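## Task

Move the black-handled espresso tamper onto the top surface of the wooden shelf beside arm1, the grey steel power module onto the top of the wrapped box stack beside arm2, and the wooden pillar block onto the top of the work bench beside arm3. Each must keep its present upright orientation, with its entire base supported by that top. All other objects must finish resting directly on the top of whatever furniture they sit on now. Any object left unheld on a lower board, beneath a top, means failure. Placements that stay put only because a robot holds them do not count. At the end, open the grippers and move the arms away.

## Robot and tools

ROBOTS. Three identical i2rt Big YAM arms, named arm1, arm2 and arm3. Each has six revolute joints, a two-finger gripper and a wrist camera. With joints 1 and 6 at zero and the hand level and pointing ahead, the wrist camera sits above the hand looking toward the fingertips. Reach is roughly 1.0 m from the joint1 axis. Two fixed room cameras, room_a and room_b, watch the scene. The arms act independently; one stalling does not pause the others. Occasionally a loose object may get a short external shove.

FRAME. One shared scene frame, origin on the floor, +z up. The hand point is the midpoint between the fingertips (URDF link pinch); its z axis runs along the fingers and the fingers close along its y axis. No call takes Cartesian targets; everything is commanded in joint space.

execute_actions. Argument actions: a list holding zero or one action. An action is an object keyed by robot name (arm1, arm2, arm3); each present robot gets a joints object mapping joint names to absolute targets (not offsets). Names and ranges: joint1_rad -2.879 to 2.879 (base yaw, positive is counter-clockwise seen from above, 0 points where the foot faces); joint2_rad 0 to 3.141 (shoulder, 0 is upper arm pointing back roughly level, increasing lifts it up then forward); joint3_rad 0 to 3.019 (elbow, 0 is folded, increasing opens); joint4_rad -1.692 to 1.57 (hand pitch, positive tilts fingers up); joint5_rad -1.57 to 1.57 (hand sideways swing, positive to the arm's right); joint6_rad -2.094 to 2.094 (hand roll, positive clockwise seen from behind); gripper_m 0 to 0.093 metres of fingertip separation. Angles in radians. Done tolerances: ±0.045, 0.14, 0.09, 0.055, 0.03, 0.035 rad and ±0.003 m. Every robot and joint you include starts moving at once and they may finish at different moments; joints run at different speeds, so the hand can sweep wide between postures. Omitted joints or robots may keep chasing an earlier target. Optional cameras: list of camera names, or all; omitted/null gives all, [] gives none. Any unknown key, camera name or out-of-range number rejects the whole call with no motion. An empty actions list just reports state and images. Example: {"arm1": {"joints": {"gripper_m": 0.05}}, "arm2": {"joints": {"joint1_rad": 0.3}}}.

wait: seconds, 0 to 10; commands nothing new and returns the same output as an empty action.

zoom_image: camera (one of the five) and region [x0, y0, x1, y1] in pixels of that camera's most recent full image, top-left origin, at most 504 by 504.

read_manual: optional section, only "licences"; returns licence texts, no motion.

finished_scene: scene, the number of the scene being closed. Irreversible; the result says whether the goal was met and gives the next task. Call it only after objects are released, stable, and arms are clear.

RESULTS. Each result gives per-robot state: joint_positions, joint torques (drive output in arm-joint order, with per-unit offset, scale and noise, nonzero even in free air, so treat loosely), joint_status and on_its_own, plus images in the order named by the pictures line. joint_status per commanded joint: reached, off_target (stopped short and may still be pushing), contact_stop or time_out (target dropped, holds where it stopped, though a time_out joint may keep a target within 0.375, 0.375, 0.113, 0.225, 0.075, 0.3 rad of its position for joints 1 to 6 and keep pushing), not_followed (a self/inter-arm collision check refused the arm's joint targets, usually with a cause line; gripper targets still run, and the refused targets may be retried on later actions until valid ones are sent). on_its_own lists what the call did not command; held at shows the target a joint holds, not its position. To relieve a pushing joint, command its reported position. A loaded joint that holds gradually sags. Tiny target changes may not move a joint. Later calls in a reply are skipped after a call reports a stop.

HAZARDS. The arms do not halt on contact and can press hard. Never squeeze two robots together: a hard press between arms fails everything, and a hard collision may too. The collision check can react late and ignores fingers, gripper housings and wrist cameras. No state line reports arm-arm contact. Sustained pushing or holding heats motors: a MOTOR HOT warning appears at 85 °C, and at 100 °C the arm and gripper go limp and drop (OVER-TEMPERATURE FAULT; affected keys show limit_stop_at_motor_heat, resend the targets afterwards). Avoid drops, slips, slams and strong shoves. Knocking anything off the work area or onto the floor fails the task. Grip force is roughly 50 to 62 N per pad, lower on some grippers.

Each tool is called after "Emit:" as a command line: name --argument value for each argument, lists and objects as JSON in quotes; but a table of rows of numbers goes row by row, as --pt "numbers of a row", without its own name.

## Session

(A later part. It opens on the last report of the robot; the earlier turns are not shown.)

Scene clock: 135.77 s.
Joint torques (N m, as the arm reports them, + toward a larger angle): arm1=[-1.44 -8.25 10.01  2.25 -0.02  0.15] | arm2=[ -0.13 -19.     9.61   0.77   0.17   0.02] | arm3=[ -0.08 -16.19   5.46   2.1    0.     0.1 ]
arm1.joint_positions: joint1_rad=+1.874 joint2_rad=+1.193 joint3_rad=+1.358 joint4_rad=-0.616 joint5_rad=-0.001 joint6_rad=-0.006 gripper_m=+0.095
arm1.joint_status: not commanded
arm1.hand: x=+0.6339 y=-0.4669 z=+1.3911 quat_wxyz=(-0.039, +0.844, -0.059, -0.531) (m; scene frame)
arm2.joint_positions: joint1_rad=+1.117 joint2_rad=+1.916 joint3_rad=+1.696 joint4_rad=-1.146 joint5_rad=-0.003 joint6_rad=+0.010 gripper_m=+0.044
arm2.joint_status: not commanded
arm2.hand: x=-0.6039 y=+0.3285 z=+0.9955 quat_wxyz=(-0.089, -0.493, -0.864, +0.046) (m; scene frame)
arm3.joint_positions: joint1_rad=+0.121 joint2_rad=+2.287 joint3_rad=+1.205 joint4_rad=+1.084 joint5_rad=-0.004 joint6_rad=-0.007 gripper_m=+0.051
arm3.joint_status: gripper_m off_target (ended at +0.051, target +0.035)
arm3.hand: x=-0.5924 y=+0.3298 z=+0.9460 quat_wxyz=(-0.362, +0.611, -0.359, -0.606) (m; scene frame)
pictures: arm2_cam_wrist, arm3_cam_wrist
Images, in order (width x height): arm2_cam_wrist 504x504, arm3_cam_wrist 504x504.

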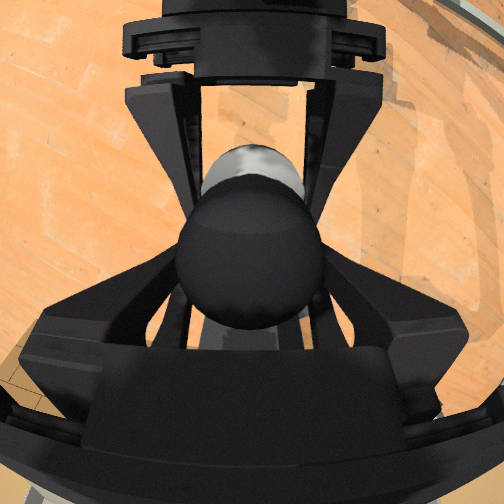

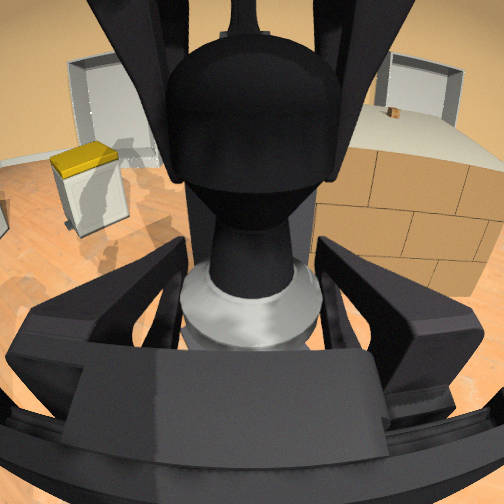

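Emit:
execute_actions --actions '[{"arm2":{"joints":{"gripper_m":0.093}}}]' --cameras '[]'

Emit:
execute_actions --actions '[{"arm2":{"joints":{"joint2_rad":1.5}}}]' --cameras '["arm3_cam_wrist"]'

Emit:
execute_actions --actions '[{"arm3":{"joints":{"joint1_rad":-2.101}},"arm1":{"joints":{"joint2_rad":2.0,"joint3_rad":1.97,"joint4_rad":-1.28}}}]' --cameras '["arm3_cam_wrist","arm1_cam_wrist","room_a"]'

Scene clock: 145.33 s.
Joint torques (N m, as the arm reports them, + toward a larger angle): arm1=[-1.43 -8.18  9.97  2.26 -0.02  0.16] | arm2=[ -0.07 -19.08   9.84   0.67   0.18   0.02] | arm3=[ -0.23 -18.86   6.23   2.1   -0.01   0.1 ]
arm1.joint_positions: joint1_rad=+1.874 joint2_rad=+1.193 joint3_rad=+1.358 joint4_rad=-0.616 joint5_rad=-0.001 joint6_rad=-0.006 gripper_m=+0.095
arm1.joint_status: not commanded
arm1.hand: x=+0.6339 y=-0.4669 z=+1.3911 quat_wxyz=(-0.039, +0.844, -0.059, -0.531) (m; scene frame)
arm2.joint_positions: joint1_rad=+1.117 joint2_rad=+1.916 joint3_rad=+1.696 joint4_rad=-1.146 joint5_rad=-0.003 joint6_rad=+0.010 gripper_m=+0.093
arm2.joint_status: all done
arm2.hand: x=-0.6039 y=+0.3285 z=+0.9960 quat_wxyz=(-0.089, -0.493, -0.864, +0.046) (m; scene frame)
arm3.joint_positions: joint1_rad=+0.121 joint2_rad=+2.326 joint3_rad=+1.189 joint4_rad=+1.084 joint5_rad=-0.004 joint6_rad=-0.007 gripper_m=+0.051
arm3.joint_status: not commanded
arm3.hand: x=-0.5875 y=+0.3208 z=+0.9115 quat_wxyz=(-0.352, +0.627, -0.368, -0.589) (m; scene frame)
pictures: none
No camera images: the call's "cameras" was empty. Leave "cameras" out to get every camera's image.

Scene clock: 146.83 s.
Joint torques (N m, as the arm reports them, + toward a larger angle): arm1=[-1.47 -8.3  10.    2.24 -0.02  0.15] | arm2=[ -0.01 -12.78   9.15   1.41   0.16   0.02] | arm3=[ -0.09 -18.74   6.25   2.11  -0.01   0.1 ]
arm1.joint_positions: joint1_rad=+1.874 joint2_rad=+1.193 joint3_rad=+1.358 joint4_rad=-0.616 joint5_rad=-0.001 joint6_rad=-0.006 gripper_m=+0.095
arm1.joint_status: not commanded
arm1.hand: x=+0.6339 y=-0.4669 z=+1.3911 quat_wxyz=(-0.039, +0.844, -0.059, -0.531) (m; scene frame)
arm2.joint_positions: joint1_rad=+1.117 joint2_rad=+1.497 joint3_rad=+1.710 joint4_rad=-1.146 joint5_rad=-0.003 joint6_rad=+0.010 gripper_m=+0.093
arm2.joint_status: all done
arm2.hand: x=-0.6329 y=+0.3744 z=+1.2527 quat_wxyz=(-0.274, -0.471, -0.825, +0.149) (m; scene frame)
arm3.joint_positions: joint1_rad=+0.121 joint2_rad=+2.326 joint3_rad=+1.189 joint4_rad=+1.084 joint5_rad=-0.004 joint6_rad=-0.007 gripper_m=+0.051
arm3.joint_status: not commanded
arm3.hand: x=-0.5875 y=+0.3208 z=+0.9115 quat_wxyz=(-0.352, +0.627, -0.368, -0.589) (m; scene frame)
pictures: arm3_cam_wrist
Images, in order (width x height): arm3_cam_wrist 504x504.

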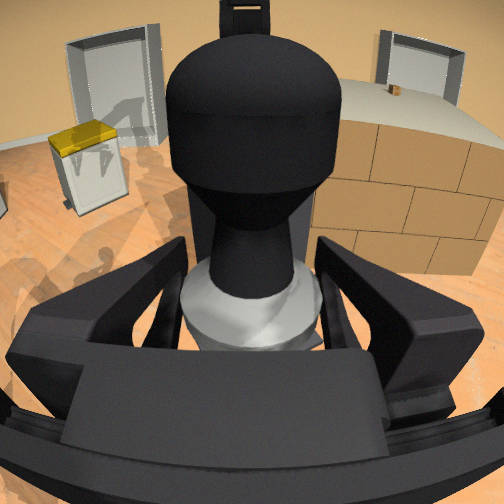

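Scene clock: 149.27 s.
Joint torques (N m, as the arm reports them, + toward a larger angle): arm1=[ -1.4  -19.97  12.79   0.79  -0.02   0.15] | arm2=[  0.08 -12.84   9.17   1.48   0.14   0.01] | arm3=[ -0.33 -18.75   6.19   2.11  -0.26   0.09]
arm1.joint_positions: joint1_rad=+1.874 joint2_rad=+2.011 joint3_rad=+1.912 joint4_rad=-1.275 joint5_rad=-0.001 joint6_rad=-0.006 gripper_m=+0.095
arm1.joint_status: all done
arm1.hand: x=+0.5049 y=-0.4486 z=+1.0937 quat_wxyz=(-0.006, +0.993, -0.069, -0.100) (m; scene frame)
arm2.joint_positions: joint1_rad=+1.117 joint2_rad=+1.497 joint3_rad=+1.710 joint4_rad=-1.146 joint5_rad=-0.003 joint6_rad=+0.010 gripper_m=+0.093
arm2.joint_status: not commanded
arm2.hand: x=-0.6329 y=+0.3744 z=+1.2527 quat_wxyz=(-0.274, -0.471, -0.825, +0.149) (m; scene frame)
arm3.joint_positions: joint1_rad=-2.100 joint2_rad=+2.326 joint3_rad=+1.191 joint4_rad=+1.084 joint5_rad=+0.003 joint6_rad=-0.006 gripper_m=+0.051
arm3.joint_status: all done
arm3.hand: x=+0.4929 y=-0.4407 z=+0.9189 quat_wxyz=(-0.688, -0.053, -0.722, +0.057) (m; scene frame)
pictures: arm1_cam_wrist, arm3_cam_wrist, room_a
Images, in order (width x height): arm1_cam_wrist 504x504, arm3_cam_wrist 504x504, room_a 504x504.

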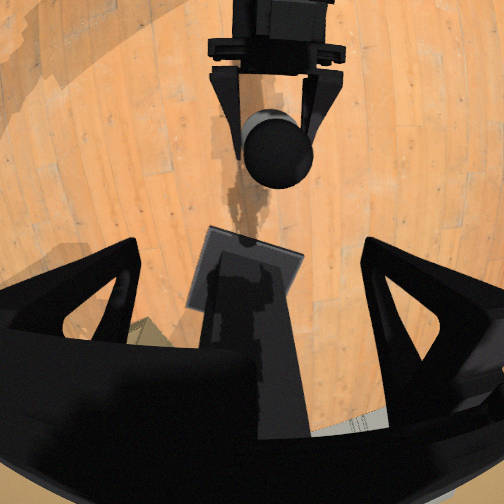

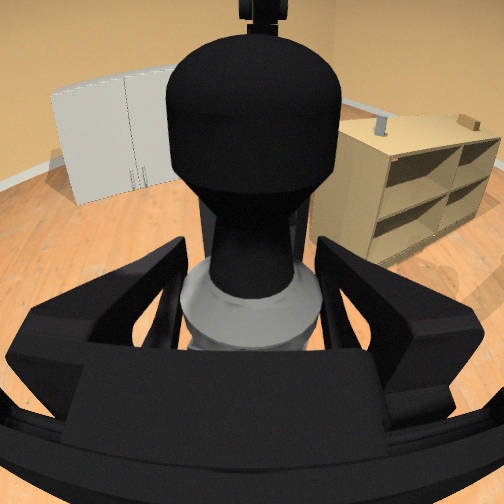

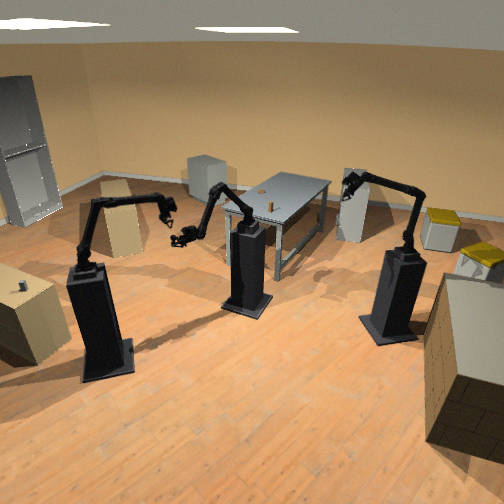

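Emit:
execute_actions --actions '[{"arm3":{"joints":{"joint2_rad":2.31,"joint4_rad":1.15}},"arm1":{"joints":{"joint1_rad":1.85,"joint2_rad":2.09,"joint3_rad":1.78,"joint4_rad":-1.03}}}]' --cameras '["arm3_cam_wrist","arm1_cam_wrist"]'

Scene clock: 155.33 s.
Joint torques (N m, as the arm reports them, + toward a larger angle): arm1=[ -1.38 -18.63   8.28   1.57  -0.01   0.15] | arm2=[ -0.02 -12.78   9.05   1.41   0.15   0.02] | arm3=[ -0.2  -18.44   6.18   2.89  -0.28   0.09]
arm1.joint_positions: joint1_rad=+1.852 joint2_rad=+2.077 joint3_rad=+1.784 joint4_rad=-1.039 joint5_rad=-0.001 joint6_rad=-0.006 gripper_m=+0.095
arm1.joint_status: all done
arm1.hand: x=+0.4916 y=-0.4309 z=+1.0077 quat_wxyz=(-0.009, +0.989, -0.081, -0.120) (m; scene frame)
arm2.joint_positions: joint1_rad=+1.117 joint2_rad=+1.497 joint3_rad=+1.710 joint4_rad=-1.146 joint5_rad=-0.003 joint6_rad=+0.010 gripper_m=+0.093
arm2.joint_status: not commanded
arm2.hand: x=-0.6329 y=+0.3744 z=+1.2527 quat_wxyz=(-0.274, -0.471, -0.825, +0.149) (m; scene frame)
arm3.joint_positions: joint1_rad=-2.100 joint2_rad=+2.326 joint3_rad=+1.191 joint4_rad=+1.111 joint5_rad=+0.003 joint6_rad=-0.006 gripper_m=+0.051
arm3.joint_status: all done
arm3.hand: x=+0.4932 y=-0.4407 z=+0.9256 quat_wxyz=(-0.698, -0.053, -0.712, +0.058) (m; scene frame)
pictures: arm1_cam_wrist, arm3_cam_wrist
Images, in order (width x height): arm1_cam_wrist 504x504, arm3_cam_wrist 504x504.

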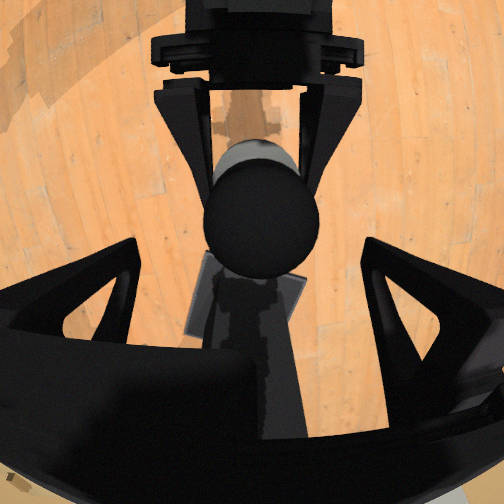

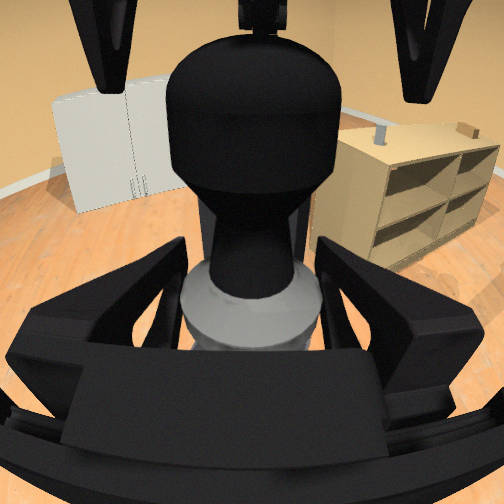

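Down 0.03.

Emit:
execute_actions --actions '[{"arm1":{"joints":{"joint1_rad":1.838,"joint2_rad":2.125}}}]' --cameras '["arm3_cam_wrist","arm1_cam_wrist"]'

Scene clock: 158.80 s.
Joint torques (N m, as the arm reports them, + toward a larger angle): arm1=[ -1.4  -16.87   8.29   1.53  -0.02   0.15] | arm2=[  0.3  -12.28   9.12   1.55   0.16   0.01] | arm3=[ -0.2  -18.44   6.18   2.91  -0.28   0.09]
arm1.joint_positions: joint1_rad=+1.844 joint2_rad=+2.085 joint3_rad=+1.784 joint4_rad=-1.039 joint5_rad=-0.001 joint6_rad=-0.006 gripper_m=+0.095
arm1.joint_status: all done
arm1.hand: x=+0.4929 y=-0.4261 z=+1.0021 quat_wxyz=(-0.009, +0.990, -0.084, -0.116) (m; scene frame)
arm2.joint_positions: joint1_rad=+1.117 joint2_rad=+1.497 joint3_rad=+1.710 joint4_rad=-1.146 joint5_rad=-0.003 joint6_rad=+0.010 gripper_m=+0.093
arm2.joint_status: not commanded
arm2.hand: x=-0.6329 y=+0.3744 z=+1.2527 quat_wxyz=(-0.274, -0.471, -0.825, +0.149) (m; scene frame)
arm3.joint_positions: joint1_rad=-2.100 joint2_rad=+2.326 joint3_rad=+1.191 joint4_rad=+1.111 joint5_rad=+0.003 joint6_rad=-0.006 gripper_m=+0.051
arm3.joint_status: not commanded
arm3.hand: x=+0.4932 y=-0.4407 z=+0.9256 quat_wxyz=(-0.698, -0.053, -0.712, +0.058) (m; scene frame)
pictures: arm1_cam_wrist, arm3_cam_wrist
Images, in order (width x height): arm1_cam_wrist 504x504, arm3_cam_wrist 504x504.

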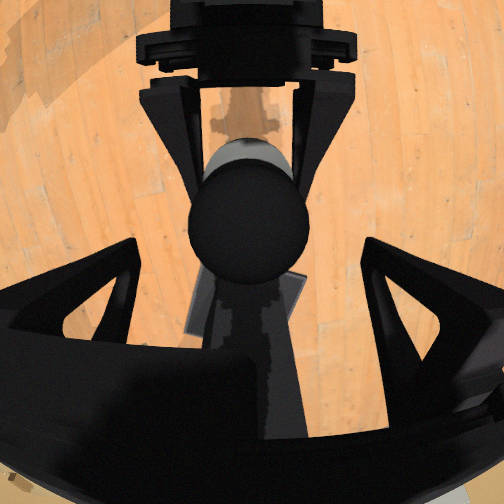

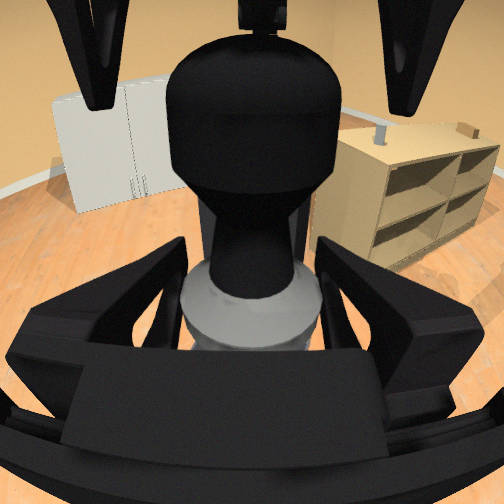

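Emit:
execute_actions --actions '[{"arm1":{"joints":{"joint2_rad":2.16}}}]' --cameras '["arm3_cam_wrist","arm1_cam_wrist"]'

Scene clock: 161.47 s.
Joint torques (N m, as the arm reports them, + toward a larger angle): arm1=[ -1.64 -17.52   8.17   1.46  -0.01   0.15] | arm2=[  0.29 -12.73   9.2    1.47   0.15   0.  ] | arm3=[ -0.19 -18.4    6.2    2.89  -0.29   0.1 ]
arm1.joint_positions: joint1_rad=+1.844 joint2_rad=+2.130 joint3_rad=+1.784 joint4_rad=-1.039 joint5_rad=-0.001 joint6_rad=-0.006 gripper_m=+0.095
arm1.joint_status: all done
arm1.hand: x=+0.4960 y=-0.4267 z=+0.9721 quat_wxyz=(-0.007, +0.992, -0.084, -0.093) (m; scene frame)
arm2.joint_positions: joint1_rad=+1.117 joint2_rad=+1.497 joint3_rad=+1.710 joint4_rad=-1.146 joint5_rad=-0.003 joint6_rad=+0.010 gripper_m=+0.093
arm2.joint_status: not commanded
arm2.hand: x=-0.6329 y=+0.3744 z=+1.2527 quat_wxyz=(-0.274, -0.471, -0.825, +0.149) (m; scene frame)
arm3.joint_positions: joint1_rad=-2.100 joint2_rad=+2.326 joint3_rad=+1.191 joint4_rad=+1.111 joint5_rad=+0.003 joint6_rad=-0.006 gripper_m=+0.051
arm3.joint_status: not commanded
arm3.hand: x=+0.4932 y=-0.4407 z=+0.9256 quat_wxyz=(-0.698, -0.053, -0.712, +0.058) (m; scene frame)
pictures: arm1_cam_wrist, arm3_cam_wrist
Images, in order (width x height): arm1_cam_wrist 504x504, arm3_cam_wrist 504x504.

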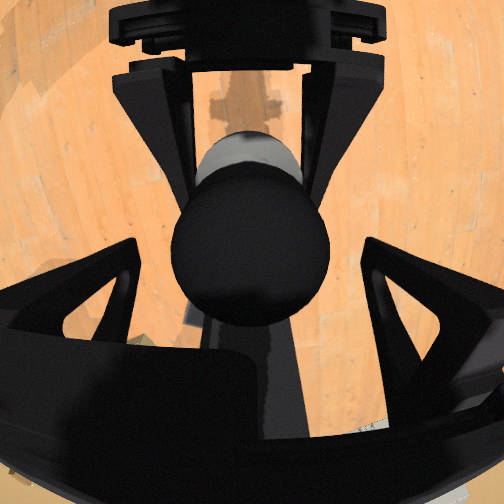

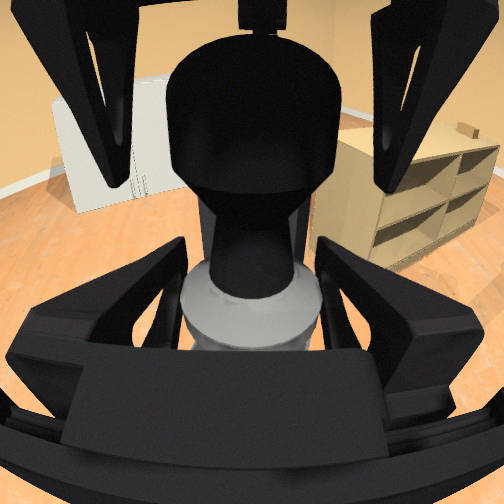

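Emit:
execute_actions --actions '[{"arm1":{"joints":{"gripper_m":0.03,"joint2_rad":2.125}}}]' --cameras '[]'

Scene clock: 164.80 s.
Joint torques (N m, as the arm reports them, + toward a larger angle): arm1=[ -1.59 -19.93   8.1    1.48  -0.01   0.15] | arm2=[ -0.54 -12.68   9.13   1.51   0.15   0.  ] | arm3=[ -0.18 -18.44   6.16   2.87  -0.26   0.09]
arm1.joint_positions: joint1_rad=+1.844 joint2_rad=+2.130 joint3_rad=+1.784 joint4_rad=-1.039 joint5_rad=-0.001 joint6_rad=-0.006 gripper_m=+0.043
arm1.joint_status: gripper_m off_target (ended at +0.043, target +0.030); the others done
arm1.hand: x=+0.4960 y=-0.4267 z=+0.9721 quat_wxyz=(-0.007, +0.992, -0.084, -0.093) (m; scene frame)
arm2.joint_positions: joint1_rad=+1.117 joint2_rad=+1.497 joint3_rad=+1.710 joint4_rad=-1.146 joint5_rad=-0.003 joint6_rad=+0.010 gripper_m=+0.093
arm2.joint_status: not commanded
arm2.hand: x=-0.6329 y=+0.3744 z=+1.2527 quat_wxyz=(-0.274, -0.471, -0.825, +0.149) (m; scene frame)
arm3.joint_positions: joint1_rad=-2.100 joint2_rad=+2.326 joint3_rad=+1.191 joint4_rad=+1.112 joint5_rad=+0.002 joint6_rad=-0.006 gripper_m=+0.051
arm3.joint_status: not commanded
arm3.hand: x=+0.4932 y=-0.4405 z=+0.9259 quat_wxyz=(-0.698, -0.052, -0.712, +0.058) (m; scene frame)
pictures: none
No camera images: the call's "cameras" was empty. Leave "cameras" out to get every camera's image.

Emit:
execute_actions --actions '[{"arm3":{"joints":{"gripper_m":0.093}}}]' --cameras '[]'

Emit:
execute_actions --actions '[{"arm3":{"joints":{"joint2_rad":2.17,"joint3_rad":0.8,"joint4_rad":1.36}}}]' --cameras '["arm3_cam_wrist"]'

Emit:
execute_actions --actions '[{"arm1":{"joints":{"joint1_rad":-2.24}}}]' --cameras '[]'

Emit:
execute_actions --actions '[{"arm1":{"joints":{"joint2_rad":2.47,"joint3_rad":1.93,"joint4_rad":-0.82}}}]' --cameras '["arm1_cam_wrist","room_a","room_b"]'

Emit:
zoom_image --camera "room_b" --region '[370, 200, 470, 290]'

Scene clock: 175.53 s.
Joint torques (N m, as the arm reports them, + toward a larger angle): arm1=[ -1.18 -19.87   8.29   1.45  -0.01   0.15] | arm2=[ -0.22 -12.49   9.11   1.46   0.16   0.02] | arm3=[ -0.21 -18.21   6.24   2.19  -0.26   0.1 ]
arm1.joint_positions: joint1_rad=+1.844 joint2_rad=+2.130 joint3_rad=+1.780 joint4_rad=-1.039 joint5_rad=-0.001 joint6_rad=-0.006 gripper_m=+0.043
arm1.joint_status: not commanded
arm1.hand: x=+0.4973 y=-0.4269 z=+0.9707 quat_wxyz=(-0.007, +0.992, -0.085, -0.092) (m; scene frame)
arm2.joint_positions: joint1_rad=+1.117 joint2_rad=+1.497 joint3_rad=+1.710 joint4_rad=-1.146 joint5_rad=-0.003 joint6_rad=+0.010 gripper_m=+0.093
arm2.joint_status: not commanded
arm2.hand: x=-0.6329 y=+0.3744 z=+1.2527 quat_wxyz=(-0.274, -0.471, -0.825, +0.149) (m; scene frame)
arm3.joint_positions: joint1_rad=-2.100 joint2_rad=+2.322 joint3_rad=+1.191 joint4_rad=+1.132 joint5_rad=+0.002 joint6_rad=-0.006 gripper_m=+0.093
arm3.joint_status: all done
arm3.hand: x=+0.4936 y=-0.4406 z=+0.9332 quat_wxyz=(-0.706, -0.052, -0.704, +0.058) (m; scene frame)
pictures: none
No camera images: the call's "cameras" was empty. Leave "cameras" out to get every camera's image.

Scene clock: 176.63 s.
Joint torques (N m, as the arm reports them, + toward a larger angle): arm1=[ -1.64 -19.81   8.34   1.43  -0.01   0.15] | arm2=[  0.01 -12.64   9.15   1.52   0.15   0.01] | arm3=[ -0.16 -13.34   3.8    1.99  -0.25   0.09]
arm1.joint_positions: joint1_rad=+1.844 joint2_rad=+2.130 joint3_rad=+1.780 joint4_rad=-1.039 joint5_rad=-0.001 joint6_rad=-0.006 gripper_m=+0.043
arm1.joint_status: not commanded
arm1.hand: x=+0.4973 y=-0.4269 z=+0.9707 quat_wxyz=(-0.007, +0.992, -0.085, -0.092) (m; scene frame)
arm2.joint_positions: joint1_rad=+1.117 joint2_rad=+1.497 joint3_rad=+1.710 joint4_rad=-1.146 joint5_rad=-0.003 joint6_rad=+0.010 gripper_m=+0.093
arm2.joint_status: not commanded
arm2.hand: x=-0.6329 y=+0.3744 z=+1.2527 quat_wxyz=(-0.274, -0.471, -0.825, +0.149) (m; scene frame)
arm3.joint_positions: joint1_rad=-2.100 joint2_rad=+2.168 joint3_rad=+0.793 joint4_rad=+1.347 joint5_rad=+0.002 joint6_rad=-0.006 gripper_m=+0.093
arm3.joint_status: all done
arm3.hand: x=+0.3678 y=-0.4211 z=+0.9414 quat_wxyz=(-0.696, -0.053, -0.714, +0.057) (m; scene frame)
pictures: arm3_cam_wrist
Images, in order (width x height): arm3_cam_wrist 504x504.

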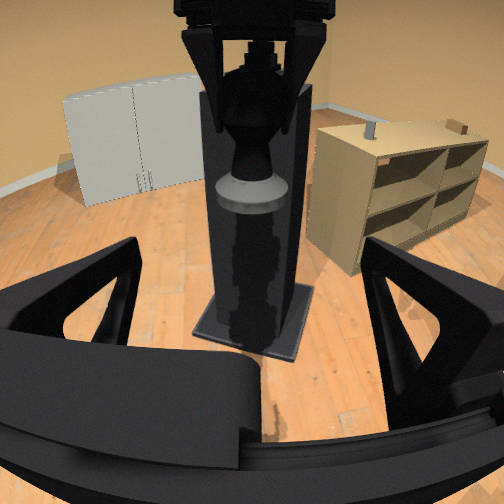

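Scene clock: 180.03 s.
Joint torques (N m, as the arm reports them, + toward a larger angle): arm1=[ -1.22 -19.96   8.34   0.87  -0.1    0.13] | arm2=[ -0.19 -12.57   9.21   1.39   0.16   0.03] | arm3=[ -0.19 -13.3    3.84   1.99  -0.26   0.1 ]
arm1.joint_positions: joint1_rad=-2.234 joint2_rad=+2.130 joint3_rad=+1.780 joint4_rad=-1.026 joint5_rad=+0.001 joint6_rad=-0.004 gripper_m=+0.043
arm1.joint_status: all done
arm1.hand: x=+1.4728 y=-1.1633 z=+0.9696 quat_wxyz=(-0.081, -0.524, -0.846, +0.054) (m; scene frame)
arm2.joint_positions: joint1_rad=+1.117 joint2_rad=+1.497 joint3_rad=+1.710 joint4_rad=-1.146 joint5_rad=-0.003 joint6_rad=+0.010 gripper_m=+0.093
arm2.joint_status: not commanded
arm2.hand: x=-0.6329 y=+0.3744 z=+1.2527 quat_wxyz=(-0.274, -0.471, -0.825, +0.149) (m; scene frame)
arm3.joint_positions: joint1_rad=-2.100 joint2_rad=+2.168 joint3_rad=+0.793 joint4_rad=+1.347 joint5_rad=+0.002 joint6_rad=-0.006 gripper_m=+0.093
arm3.joint_status: not commanded
arm3.hand: x=+0.3678 y=-0.4211 z=+0.9414 quat_wxyz=(-0.696, -0.053, -0.714, +0.057) (m; scene frame)
pictures: none
No camera images: the call's "cameras" was empty. Leave "cameras" out to get every camera's image.

Scene clock: 181.27 s.
Joint torques (N m, as the arm reports them, + toward a larger angle): arm1=[ -1.59 -24.65   9.79   1.06  -0.09   0.12] | arm2=[  0.7  -12.65   9.2    1.49   0.18   0.  ] | arm3=[ -0.22 -13.29   3.83   2.    -0.26   0.1 ]
arm1.joint_positions: joint1_rad=-2.234 joint2_rad=+2.511 joint3_rad=+1.893 joint4_rad=-0.825 joint5_rad=+0.001 joint6_rad=-0.004 gripper_m=+0.043
arm1.joint_status: all done
arm1.hand: x=+1.4826 y=-1.1849 z=+0.7601 quat_wxyz=(-0.053, -0.526, -0.848, +0.036) (m; scene frame)
arm2.joint_positions: joint1_rad=+1.117 joint2_rad=+1.497 joint3_rad=+1.710 joint4_rad=-1.146 joint5_rad=-0.003 joint6_rad=+0.010 gripper_m=+0.093
arm2.joint_status: not commanded
arm2.hand: x=-0.6329 y=+0.3744 z=+1.2527 quat_wxyz=(-0.274, -0.471, -0.825, +0.149) (m; scene frame)
arm3.joint_positions: joint1_rad=-2.100 joint2_rad=+2.168 joint3_rad=+0.793 joint4_rad=+1.347 joint5_rad=+0.002 joint6_rad=-0.006 gripper_m=+0.093
arm3.joint_status: not commanded
arm3.hand: x=+0.3678 y=-0.4211 z=+0.9414 quat_wxyz=(-0.696, -0.053, -0.714, +0.057) (m; scene frame)
pictures: arm1_cam_wrist, room_a, room_b
Images, in order (width x height): arm1_cam_wrist 504x504, room_a 504x504, room_b 504x504.

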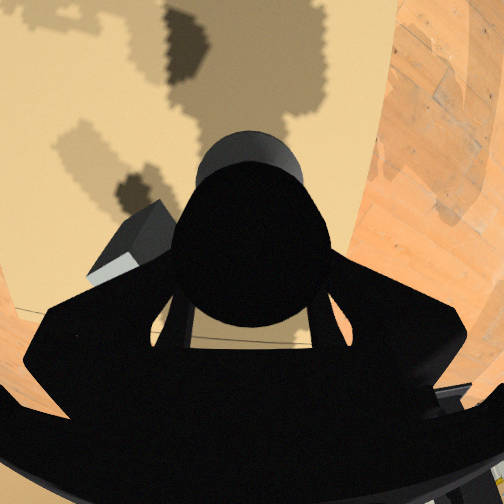

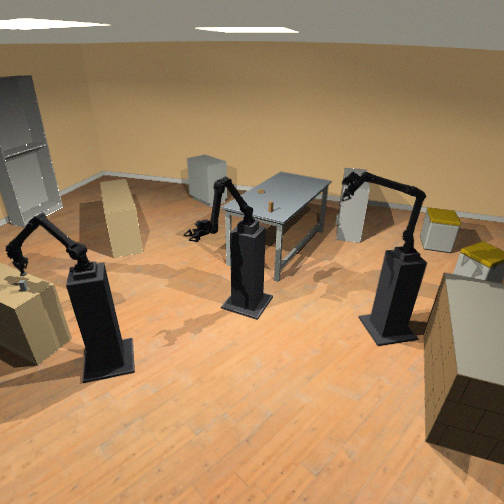

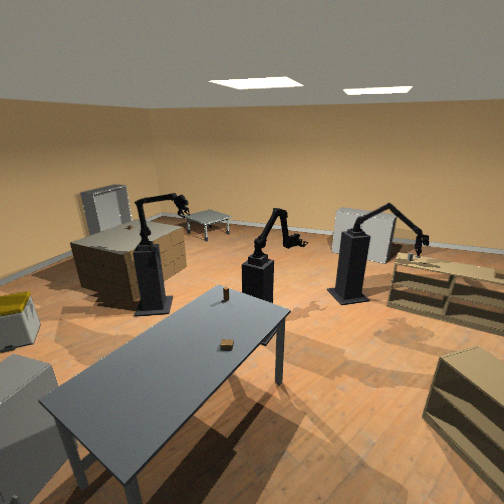

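Region (370, 200, 470, 290) of room_b's 504x504 image, scaled by 5.040, with more detail than that image has; it fills the top 454 rows of this view, and the rest is white.

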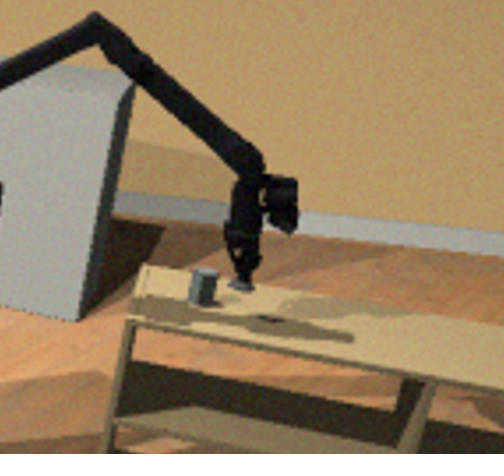

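Emit:
execute_actions --actions '[{"arm1":{"joints":{"joint2_rad":2.65,"joint3_rad":2.05,"joint4_rad":-0.72}}}]' --cameras '["arm1_cam_wrist","room_b"]'

Emit:
zoom_image --camera "room_b" --region '[390, 230, 450, 280]'

Scene clock: 189.70 s.
Joint torques (N m, as the arm reports them, + toward a larger angle): arm1=[ -1.65 -22.24  10.2    1.1   -0.09   0.13] | arm2=[  0.24 -12.56   9.13   1.51   0.18   0.01] | arm3=[ -0.2  -13.33   3.82   2.    -0.26   0.1 ]
arm1.joint_positions: joint1_rad=-2.234 joint2_rad=+2.652 joint3_rad=+2.005 joint4_rad=-0.724 joint5_rad=+0.001 joint6_rad=-0.004 gripper_m=+0.043
arm1.joint_status: all done
arm1.hand: x=+1.4963 y=-1.2131 z=+0.7040 quat_wxyz=(-0.084, -0.524, -0.846, +0.055) (m; scene frame)
arm2.joint_positions: joint1_rad=+1.117 joint2_rad=+1.497 joint3_rad=+1.710 joint4_rad=-1.146 joint5_rad=-0.003 joint6_rad=+0.010 gripper_m=+0.093
arm2.joint_status: not commanded
arm2.hand: x=-0.6329 y=+0.3744 z=+1.2527 quat_wxyz=(-0.274, -0.471, -0.825, +0.149) (m; scene frame)
arm3.joint_positions: joint1_rad=-2.100 joint2_rad=+2.168 joint3_rad=+0.793 joint4_rad=+1.347 joint5_rad=+0.002 joint6_rad=-0.006 gripper_m=+0.093
arm3.joint_status: not commanded
arm3.hand: x=+0.3678 y=-0.4211 z=+0.9414 quat_wxyz=(-0.696, -0.053, -0.714, +0.057) (m; scene frame)
pictures: arm1_cam_wrist, room_b
Images, in order (width x height): arm1_cam_wrist 504x504, room_b 504x504.

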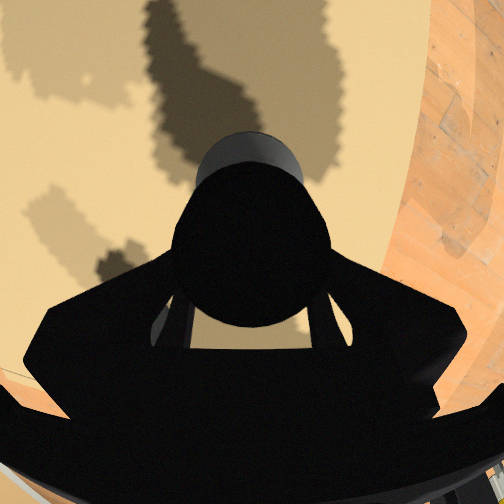

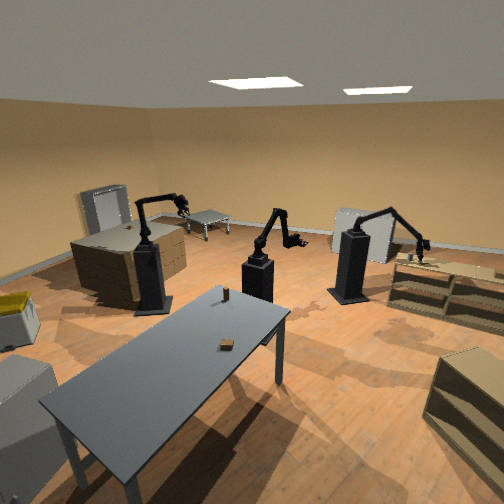

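Region (390, 230, 450, 280) of room_b's 504x504 image, scaled by 8.400, with more detail than that image has.

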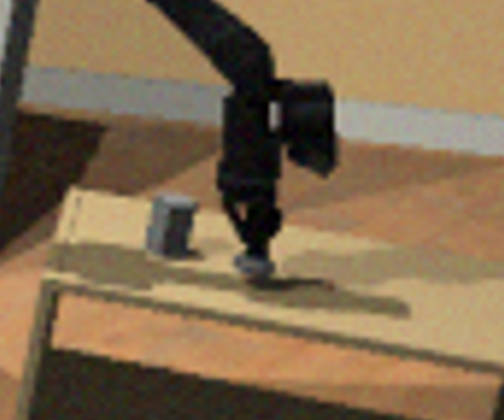

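About 2–3 cm left.

Emit:
execute_actions --actions '[{"arm1":{"joints":{"joint2_rad":2.715}}}]' --cameras '["arm1_cam_wrist","room_b"]'

Emit:
zoom_image --camera "room_b" --region '[390, 230, 450, 280]'

Scene clock: 194.97 s.
Joint torques (N m, as the arm reports them, + toward a larger angle): arm1=[ -1.63 -20.63   9.82   1.18  -0.04   0.12] | arm2=[  0.21 -12.58   9.17   1.44   0.16   0.01] | arm3=[ -0.23 -13.23   3.82   1.99  -0.26   0.1 ]
arm1.joint_positions: joint1_rad=-2.236 joint2_rad=+2.693 joint3_rad=+2.007 joint4_rad=-0.725 joint5_rad=-0.001 joint6_rad=-0.003 gripper_m=+0.043
arm1.joint_status: all done
arm1.hand: x=+1.4887 y=-1.2004 z=+0.6749 quat_wxyz=(-0.067, -0.526, -0.847, +0.044) (m; scene frame)
arm2.joint_positions: joint1_rad=+1.117 joint2_rad=+1.497 joint3_rad=+1.710 joint4_rad=-1.146 joint5_rad=-0.003 joint6_rad=+0.010 gripper_m=+0.093
arm2.joint_status: not commanded
arm2.hand: x=-0.6329 y=+0.3744 z=+1.2527 quat_wxyz=(-0.274, -0.471, -0.825, +0.149) (m; scene frame)
arm3.joint_positions: joint1_rad=-2.100 joint2_rad=+2.168 joint3_rad=+0.793 joint4_rad=+1.347 joint5_rad=+0.002 joint6_rad=-0.006 gripper_m=+0.093
arm3.joint_status: not commanded
arm3.hand: x=+0.3678 y=-0.4211 z=+0.9414 quat_wxyz=(-0.696, -0.053, -0.714, +0.057) (m; scene frame)
pictures: arm1_cam_wrist, room_b
Images, in order (width x height): arm1_cam_wrist 504x504, room_b 504x504.

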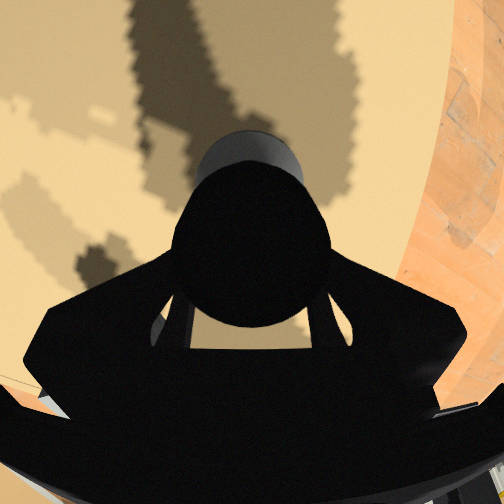

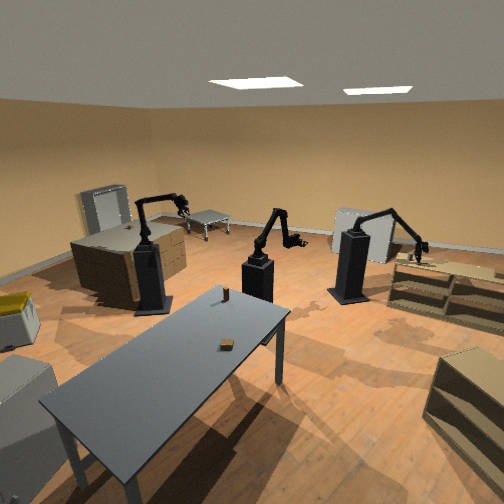

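Region (390, 230, 450, 280) of room_b's 504x504 image, scaled by 8.400, with more detail than that image has.

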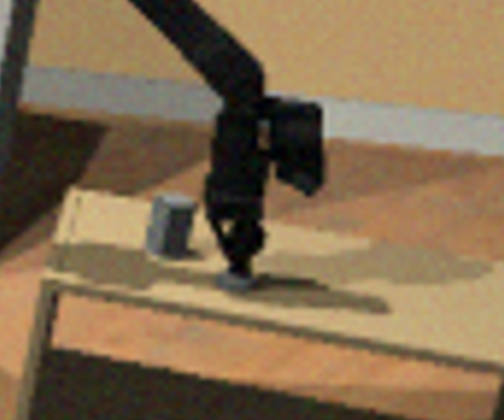

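Emit:
execute_actions --actions '[{"arm1":{"joints":{"joint2_rad":2.69,"gripper_m":0.093}}}]' --cameras '["arm1_cam_wrist"]'

Emit:
execute_actions --actions '[{"arm1":{"joints":{"joint2_rad":2.45}}}]' --cameras '[]'

Emit:
execute_actions --actions '[{"arm1":{"joints":{"joint1_rad":-2.11,"joint2_rad":2.3,"joint3_rad":1.54,"joint4_rad":-0.62,"joint6_rad":-0.36}}}]' --cameras '["arm1_cam_wrist"]'

Scene clock: 201.07 s.
Joint torques (N m, as the arm reports them, + toward a larger angle): arm1=[ -1.5  -22.77   9.85   1.15  -0.03   0.12] | arm2=[ -0.03 -12.86   9.17   1.48   0.16   0.  ] | arm3=[ -0.22 -13.32   3.83   1.99  -0.26   0.09]
arm1.joint_positions: joint1_rad=-2.236 joint2_rad=+2.693 joint3_rad=+2.007 joint4_rad=-0.725 joint5_rad=-0.001 joint6_rad=-0.003 gripper_m=+0.093
arm1.joint_status: all done
arm1.hand: x=+1.4887 y=-1.2004 z=+0.6749 quat_wxyz=(-0.067, -0.526, -0.847, +0.044) (m; scene frame)
arm2.joint_positions: joint1_rad=+1.117 joint2_rad=+1.497 joint3_rad=+1.710 joint4_rad=-1.146 joint5_rad=-0.003 joint6_rad=+0.010 gripper_m=+0.093
arm2.joint_status: not commanded
arm2.hand: x=-0.6329 y=+0.3744 z=+1.2527 quat_wxyz=(-0.274, -0.471, -0.825, +0.149) (m; scene frame)
arm3.joint_positions: joint1_rad=-2.100 joint2_rad=+2.168 joint3_rad=+0.793 joint4_rad=+1.347 joint5_rad=+0.002 joint6_rad=-0.006 gripper_m=+0.093
arm3.joint_status: not commanded
arm3.hand: x=+0.3678 y=-0.4211 z=+0.9414 quat_wxyz=(-0.696, -0.053, -0.714, +0.057) (m; scene frame)
pictures: arm1_cam_wrist
Images, in order (width x height): arm1_cam_wrist 504x504.

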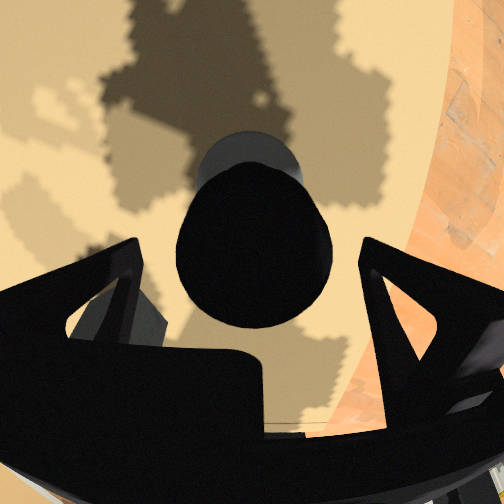

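Scene clock: 202.30 s.
Joint torques (N m, as the arm reports them, + toward a larger angle): arm1=[ -1.54 -20.17   9.76   1.68  -0.04   0.12] | arm2=[  0.16 -12.28   9.04   1.4    0.15   0.  ] | arm3=[ -0.17 -13.32   3.83   1.99  -0.26   0.09]
arm1.joint_positions: joint1_rad=-2.236 joint2_rad=+2.412 joint3_rad=+2.034 joint4_rad=-0.721 joint5_rad=-0.001 joint6_rad=-0.003 gripper_m=+0.093
arm1.joint_status: all done
arm1.hand: x=+1.5286 y=-1.2800 z=+0.8983 quat_wxyz=(-0.197, -0.513, -0.826, +0.125) (m; scene frame)
arm2.joint_positions: joint1_rad=+1.117 joint2_rad=+1.497 joint3_rad=+1.710 joint4_rad=-1.146 joint5_rad=-0.003 joint6_rad=+0.010 gripper_m=+0.093
arm2.joint_status: not commanded
arm2.hand: x=-0.6329 y=+0.3744 z=+1.2527 quat_wxyz=(-0.274, -0.471, -0.825, +0.149) (m; scene frame)
arm3.joint_positions: joint1_rad=-2.100 joint2_rad=+2.168 joint3_rad=+0.793 joint4_rad=+1.347 joint5_rad=+0.002 joint6_rad=-0.006 gripper_m=+0.093
arm3.joint_status: not commanded
arm3.hand: x=+0.3678 y=-0.4211 z=+0.9414 quat_wxyz=(-0.696, -0.053, -0.714, +0.057) (m; scene frame)
pictures: none
No camera images: the call's "cameras" was empty. Leave "cameras" out to get every camera's image.

Scene clock: 203.83 s.
Joint torques (N m, as the arm reports them, + toward a larger angle): arm1=[ -0.93 -18.07   6.68   1.27  -0.07   0.06] | arm2=[  0.34 -12.59   9.06   1.41   0.15   0.01] | arm3=[ -0.2  -13.26   3.84   2.    -0.26   0.1 ]
arm1.joint_positions: joint1_rad=-2.115 joint2_rad=+2.290 joint3_rad=+1.538 joint4_rad=-0.626 joint5_rad=-0.001 joint6_rad=-0.353 gripper_m=+0.093
arm1.joint_status: all done
arm1.hand: x=+1.5230 y=-1.0911 z=+0.7946 quat_wxyz=(-0.074, -0.313, -0.945, +0.061) (m; scene frame)
arm2.joint_positions: joint1_rad=+1.117 joint2_rad=+1.497 joint3_rad=+1.710 joint4_rad=-1.146 joint5_rad=-0.003 joint6_rad=+0.010 gripper_m=+0.093
arm2.joint_status: not commanded
arm2.hand: x=-0.6329 y=+0.3744 z=+1.2527 quat_wxyz=(-0.274, -0.471, -0.825, +0.149) (m; scene frame)
arm3.joint_positions: joint1_rad=-2.100 joint2_rad=+2.168 joint3_rad=+0.793 joint4_rad=+1.347 joint5_rad=+0.002 joint6_rad=-0.006 gripper_m=+0.093
arm3.joint_status: not commanded
arm3.hand: x=+0.3678 y=-0.4211 z=+0.9414 quat_wxyz=(-0.696, -0.053, -0.714, +0.057) (m; scene frame)
pictures: arm1_cam_wrist
Images, in order (width x height): arm1_cam_wrist 504x504.

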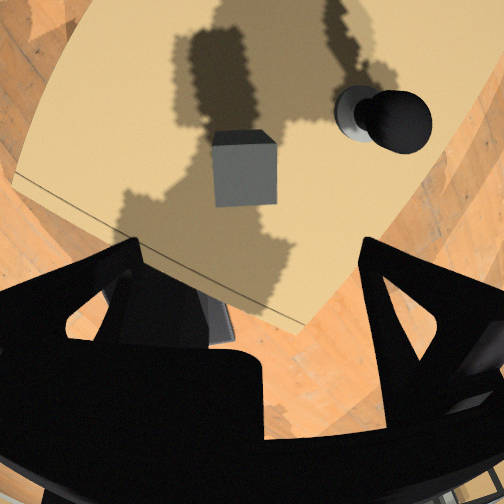

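Emit:
execute_actions --actions '[{"arm1":{"joints":{"joint1_rad":-2.085,"joint2_rad":2.5,"joint3_rad":1.73,"joint4_rad":-0.57}}}]' --cameras '["arm1_cam_wrist"]'

Scene clock: 209.20 s.
Joint torques (N m, as the arm reports them, + toward a larger angle): arm1=[ -1.43 -19.05   8.92   1.17  -0.07   0.03] | arm2=[ -0.29 -12.64   9.11   1.42   0.15   0.  ] | arm3=[ -0.17 -13.33   3.82   2.    -0.26   0.1 ]
arm1.joint_positions: joint1_rad=-2.085 joint2_rad=+2.483 joint3_rad=+1.691 joint4_rad=-0.574 joint5_rad=-0.001 joint6_rad=-0.353 gripper_m=+0.093
arm1.joint_status: all done
arm1.hand: x=+1.5576 y=-1.1074 z=+0.7222 quat_wxyz=(-0.080, -0.299, -0.949, +0.064) (m; scene frame)
arm2.joint_positions: joint1_rad=+1.117 joint2_rad=+1.497 joint3_rad=+1.710 joint4_rad=-1.146 joint5_rad=-0.003 joint6_rad=+0.010 gripper_m=+0.093
arm2.joint_status: not commanded
arm2.hand: x=-0.6329 y=+0.3744 z=+1.2527 quat_wxyz=(-0.274, -0.471, -0.825, +0.149) (m; scene frame)
arm3.joint_positions: joint1_rad=-2.100 joint2_rad=+2.168 joint3_rad=+0.793 joint4_rad=+1.347 joint5_rad=+0.002 joint6_rad=-0.006 gripper_m=+0.093
arm3.joint_status: not commanded
arm3.hand: x=+0.3678 y=-0.4211 z=+0.9414 quat_wxyz=(-0.696, -0.053, -0.714, +0.057) (m; scene frame)
pictures: arm1_cam_wrist
Images, in order (width x height): arm1_cam_wrist 504x504.

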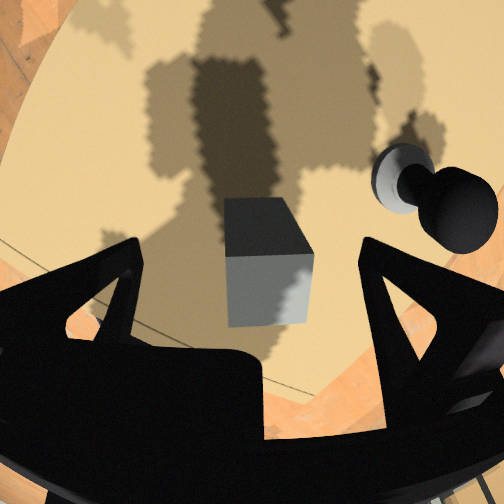

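Emit:
execute_actions --actions '[{"arm1":{"joints":{"joint1_rad":-2.105,"joint2_rad":2.54,"joint3_rad":1.62,"joint4_rad":-0.495}}}]' --cameras '["arm1_cam_wrist"]'

Scene clock: 213.97 s.
Joint torques (N m, as the arm reports them, + toward a larger angle): arm1=[ -1.89 -17.42   5.14   1.46  -0.07   0.03] | arm2=[ -0.1  -12.87   9.16   1.5    0.15   0.  ] | arm3=[ -0.18 -13.3    3.83   2.    -0.26   0.09]
arm1.joint_positions: joint1_rad=-2.102 joint2_rad=+2.510 joint3_rad=+1.627 joint4_rad=-0.504 joint5_rad=-0.001 joint6_rad=-0.353 gripper_m=+0.093
arm1.joint_status: all done
arm1.hand: x=+1.5333 y=-1.0916 z=+0.6883 quat_wxyz=(-0.071, -0.307, -0.947, +0.058) (m; scene frame)
arm2.joint_positions: joint1_rad=+1.117 joint2_rad=+1.497 joint3_rad=+1.710 joint4_rad=-1.146 joint5_rad=-0.003 joint6_rad=+0.010 gripper_m=+0.093
arm2.joint_status: not commanded
arm2.hand: x=-0.6329 y=+0.3744 z=+1.2527 quat_wxyz=(-0.274, -0.471, -0.825, +0.149) (m; scene frame)
arm3.joint_positions: joint1_rad=-2.100 joint2_rad=+2.168 joint3_rad=+0.793 joint4_rad=+1.347 joint5_rad=+0.002 joint6_rad=-0.006 gripper_m=+0.093
arm3.joint_status: not commanded
arm3.hand: x=+0.3678 y=-0.4211 z=+0.9414 quat_wxyz=(-0.696, -0.053, -0.714, +0.057) (m; scene frame)
pictures: arm1_cam_wrist
Images, in order (width x height): arm1_cam_wrist 504x504.

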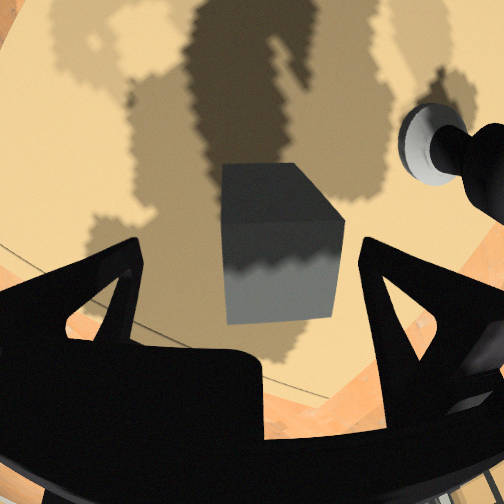

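Emit:
execute_actions --actions '[{"arm1":{"joints":{"joint1_rad":-2.12,"joint2_rad":2.565}}}]' --cameras '["arm1_cam_wrist"]'

Scene clock: 217.13 s.
Joint torques (N m, as the arm reports them, + toward a larger angle): arm1=[ -1.93 -17.1    5.07   1.42  -0.07   0.04] | arm2=[ -0.27 -12.52   9.07   1.52   0.13   0.02] | arm3=[ -0.23 -13.24   3.82   2.    -0.25   0.1 ]
arm1.joint_positions: joint1_rad=-2.116 joint2_rad=+2.526 joint3_rad=+1.627 joint4_rad=-0.504 joint5_rad=-0.001 joint6_rad=-0.353 gripper_m=+0.093
arm1.joint_status: all done
arm1.hand: x=+1.5223 y=-1.0917 z=+0.6782 quat_wxyz=(-0.064, -0.314, -0.946, +0.053) (m; scene frame)
arm2.joint_positions: joint1_rad=+1.117 joint2_rad=+1.497 joint3_rad=+1.710 joint4_rad=-1.146 joint5_rad=-0.003 joint6_rad=+0.010 gripper_m=+0.093
arm2.joint_status: not commanded
arm2.hand: x=-0.6329 y=+0.3744 z=+1.2527 quat_wxyz=(-0.274, -0.471, -0.825, +0.149) (m; scene frame)
arm3.joint_positions: joint1_rad=-2.100 joint2_rad=+2.168 joint3_rad=+0.793 joint4_rad=+1.347 joint5_rad=+0.002 joint6_rad=-0.006 gripper_m=+0.093
arm3.joint_status: not commanded
arm3.hand: x=+0.3678 y=-0.4211 z=+0.9414 quat_wxyz=(-0.696, -0.053, -0.714, +0.057) (m; scene frame)
pictures: arm1_cam_wrist
Images, in order (width x height): arm1_cam_wrist 504x504.

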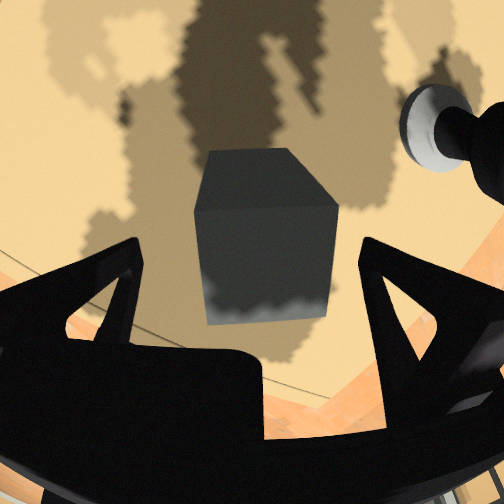

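Emit:
execute_actions --actions '[{"arm1":{"joints":{"joint2_rad":2.53,"gripper_m":0.025}}}]' --cameras '["arm1_cam_wrist"]'

Emit:
execute_actions --actions '[{"arm1":{"joints":{"joint2_rad":2.14,"joint4_rad":-0.8}}}]' --cameras '[]'

Emit:
execute_actions --actions '[{"arm1":{"joints":{"joint1_rad":1.84,"joint3_rad":1.82,"joint4_rad":-1.055,"joint6_rad":0}}}]' --cameras '["arm1_cam_wrist","arm3_cam_wrist"]'

Scene clock: 224.03 s.
Joint torques (N m, as the arm reports them, + toward a larger angle): arm1=[ -1.55 -19.52   5.15   1.38  -0.09   0.04] | arm2=[ -0.09 -12.44   9.13   1.51   0.13   0.  ] | arm3=[ -0.2  -13.28   3.82   2.    -0.26   0.1 ]
arm1.joint_positions: joint1_rad=-2.116 joint2_rad=+2.526 joint3_rad=+1.627 joint4_rad=-0.503 joint5_rad=+0.000 joint6_rad=-0.354 gripper_m=+0.040
arm1.joint_status: gripper_m off_target (ended at +0.040, target +0.025); the others done
arm1.hand: x=+1.5223 y=-1.0919 z=+0.6783 quat_wxyz=(-0.064, -0.314, -0.946, +0.054) (m; scene frame)
arm2.joint_positions: joint1_rad=+1.117 joint2_rad=+1.497 joint3_rad=+1.710 joint4_rad=-1.146 joint5_rad=-0.003 joint6_rad=+0.010 gripper_m=+0.093
arm2.joint_status: not commanded
arm2.hand: x=-0.6329 y=+0.3744 z=+1.2527 quat_wxyz=(-0.274, -0.471, -0.825, +0.149) (m; scene frame)
arm3.joint_positions: joint1_rad=-2.100 joint2_rad=+2.168 joint3_rad=+0.793 joint4_rad=+1.347 joint5_rad=+0.002 joint6_rad=-0.006 gripper_m=+0.093
arm3.joint_status: not commanded
arm3.hand: x=+0.3678 y=-0.4211 z=+0.9414 quat_wxyz=(-0.696, -0.053, -0.714, +0.057) (m; scene frame)
pictures: arm1_cam_wrist
Images, in order (width x height): arm1_cam_wrist 504x504.

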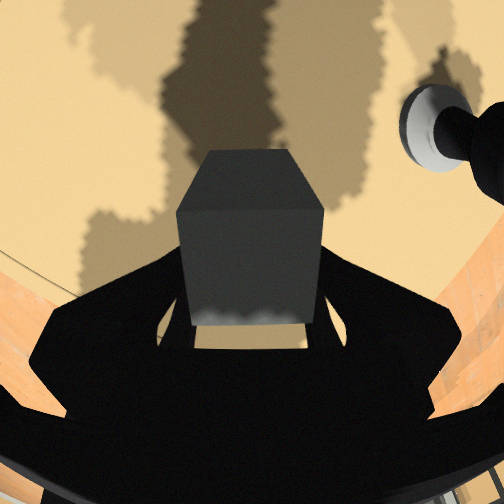

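Scene clock: 225.47 s.
Joint torques (N m, as the arm reports them, + toward a larger angle): arm1=[ -1.55 -17.49   8.89   1.01  -0.09   0.03] | arm2=[  0.11 -12.58   9.12   1.4    0.15   0.03] | arm3=[ -0.2  -13.27   3.83   2.    -0.26   0.09]
arm1.joint_positions: joint1_rad=-2.116 joint2_rad=+2.122 joint3_rad=+1.604 joint4_rad=-0.796 joint5_rad=+0.000 joint6_rad=-0.354 gripper_m=+0.040
arm1.joint_status: all done
arm1.hand: x=+1.5357 y=-1.1108 z=+0.9166 quat_wxyz=(-0.098, -0.312, -0.941, +0.081) (m; scene frame)
arm2.joint_positions: joint1_rad=+1.117 joint2_rad=+1.497 joint3_rad=+1.710 joint4_rad=-1.146 joint5_rad=-0.003 joint6_rad=+0.010 gripper_m=+0.093
arm2.joint_status: not commanded
arm2.hand: x=-0.6329 y=+0.3744 z=+1.2527 quat_wxyz=(-0.274, -0.471, -0.825, +0.149) (m; scene frame)
arm3.joint_positions: joint1_rad=-2.100 joint2_rad=+2.168 joint3_rad=+0.793 joint4_rad=+1.347 joint5_rad=+0.002 joint6_rad=-0.006 gripper_m=+0.093
arm3.joint_status: not commanded
arm3.hand: x=+0.3678 y=-0.4211 z=+0.9414 quat_wxyz=(-0.696, -0.053, -0.714, +0.057) (m; scene frame)
pictures: none
No camera images: the call's "cameras" was empty. Leave "cameras" out to get every camera's image.

Scene clock: 228.80 s.
Joint torques (N m, as the arm reports them, + toward a larger angle): arm1=[ -1.   -18.98  10.55   0.75   0.03   0.15] | arm2=[  0.24 -12.53   9.19   1.49   0.15   0.  ] | arm3=[ -0.14 -13.33   3.84   1.99  -0.25   0.09]
arm1.joint_positions: joint1_rad=+1.836 joint2_rad=+2.132 joint3_rad=+1.788 joint4_rad=-1.049 joint5_rad=-0.003 joint6_rad=-0.006 gripper_m=+0.040
arm1.joint_status: all done
arm1.hand: x=+0.4977 y=-0.4216 z=+0.9725 quat_wxyz=(-0.006, +0.992, -0.088, -0.090) (m; scene frame)
arm2.joint_positions: joint1_rad=+1.117 joint2_rad=+1.497 joint3_rad=+1.710 joint4_rad=-1.146 joint5_rad=-0.003 joint6_rad=+0.010 gripper_m=+0.093
arm2.joint_status: not commanded
arm2.hand: x=-0.6329 y=+0.3744 z=+1.2527 quat_wxyz=(-0.274, -0.471, -0.825, +0.149) (m; scene frame)
arm3.joint_positions: joint1_rad=-2.100 joint2_rad=+2.168 joint3_rad=+0.793 joint4_rad=+1.347 joint5_rad=+0.002 joint6_rad=-0.006 gripper_m=+0.093
arm3.joint_status: not commanded
arm3.hand: x=+0.3678 y=-0.4211 z=+0.9414 quat_wxyz=(-0.696, -0.053, -0.714, +0.057) (m; scene frame)
pictures: arm1_cam_wrist, arm3_cam_wrist
Images, in order (width x height): arm1_cam_wrist 504x504, arm3_cam_wrist 504x504.

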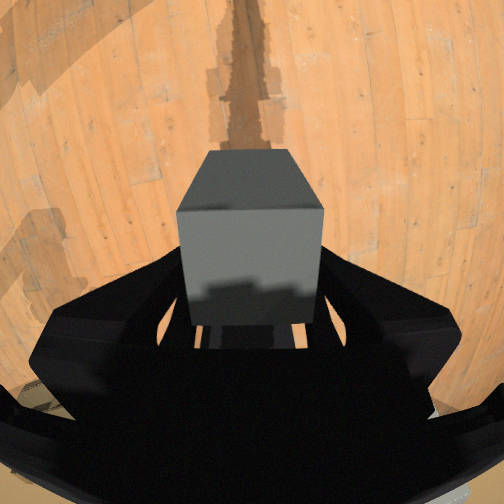

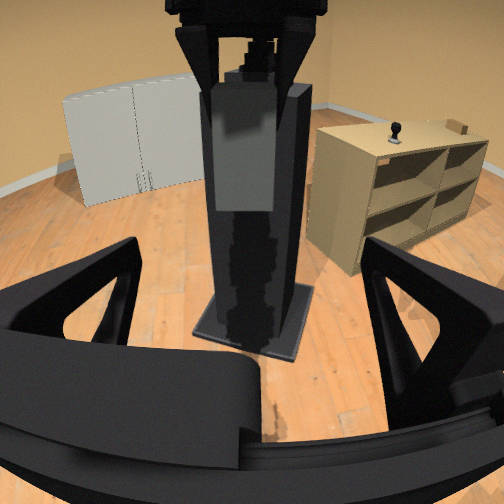

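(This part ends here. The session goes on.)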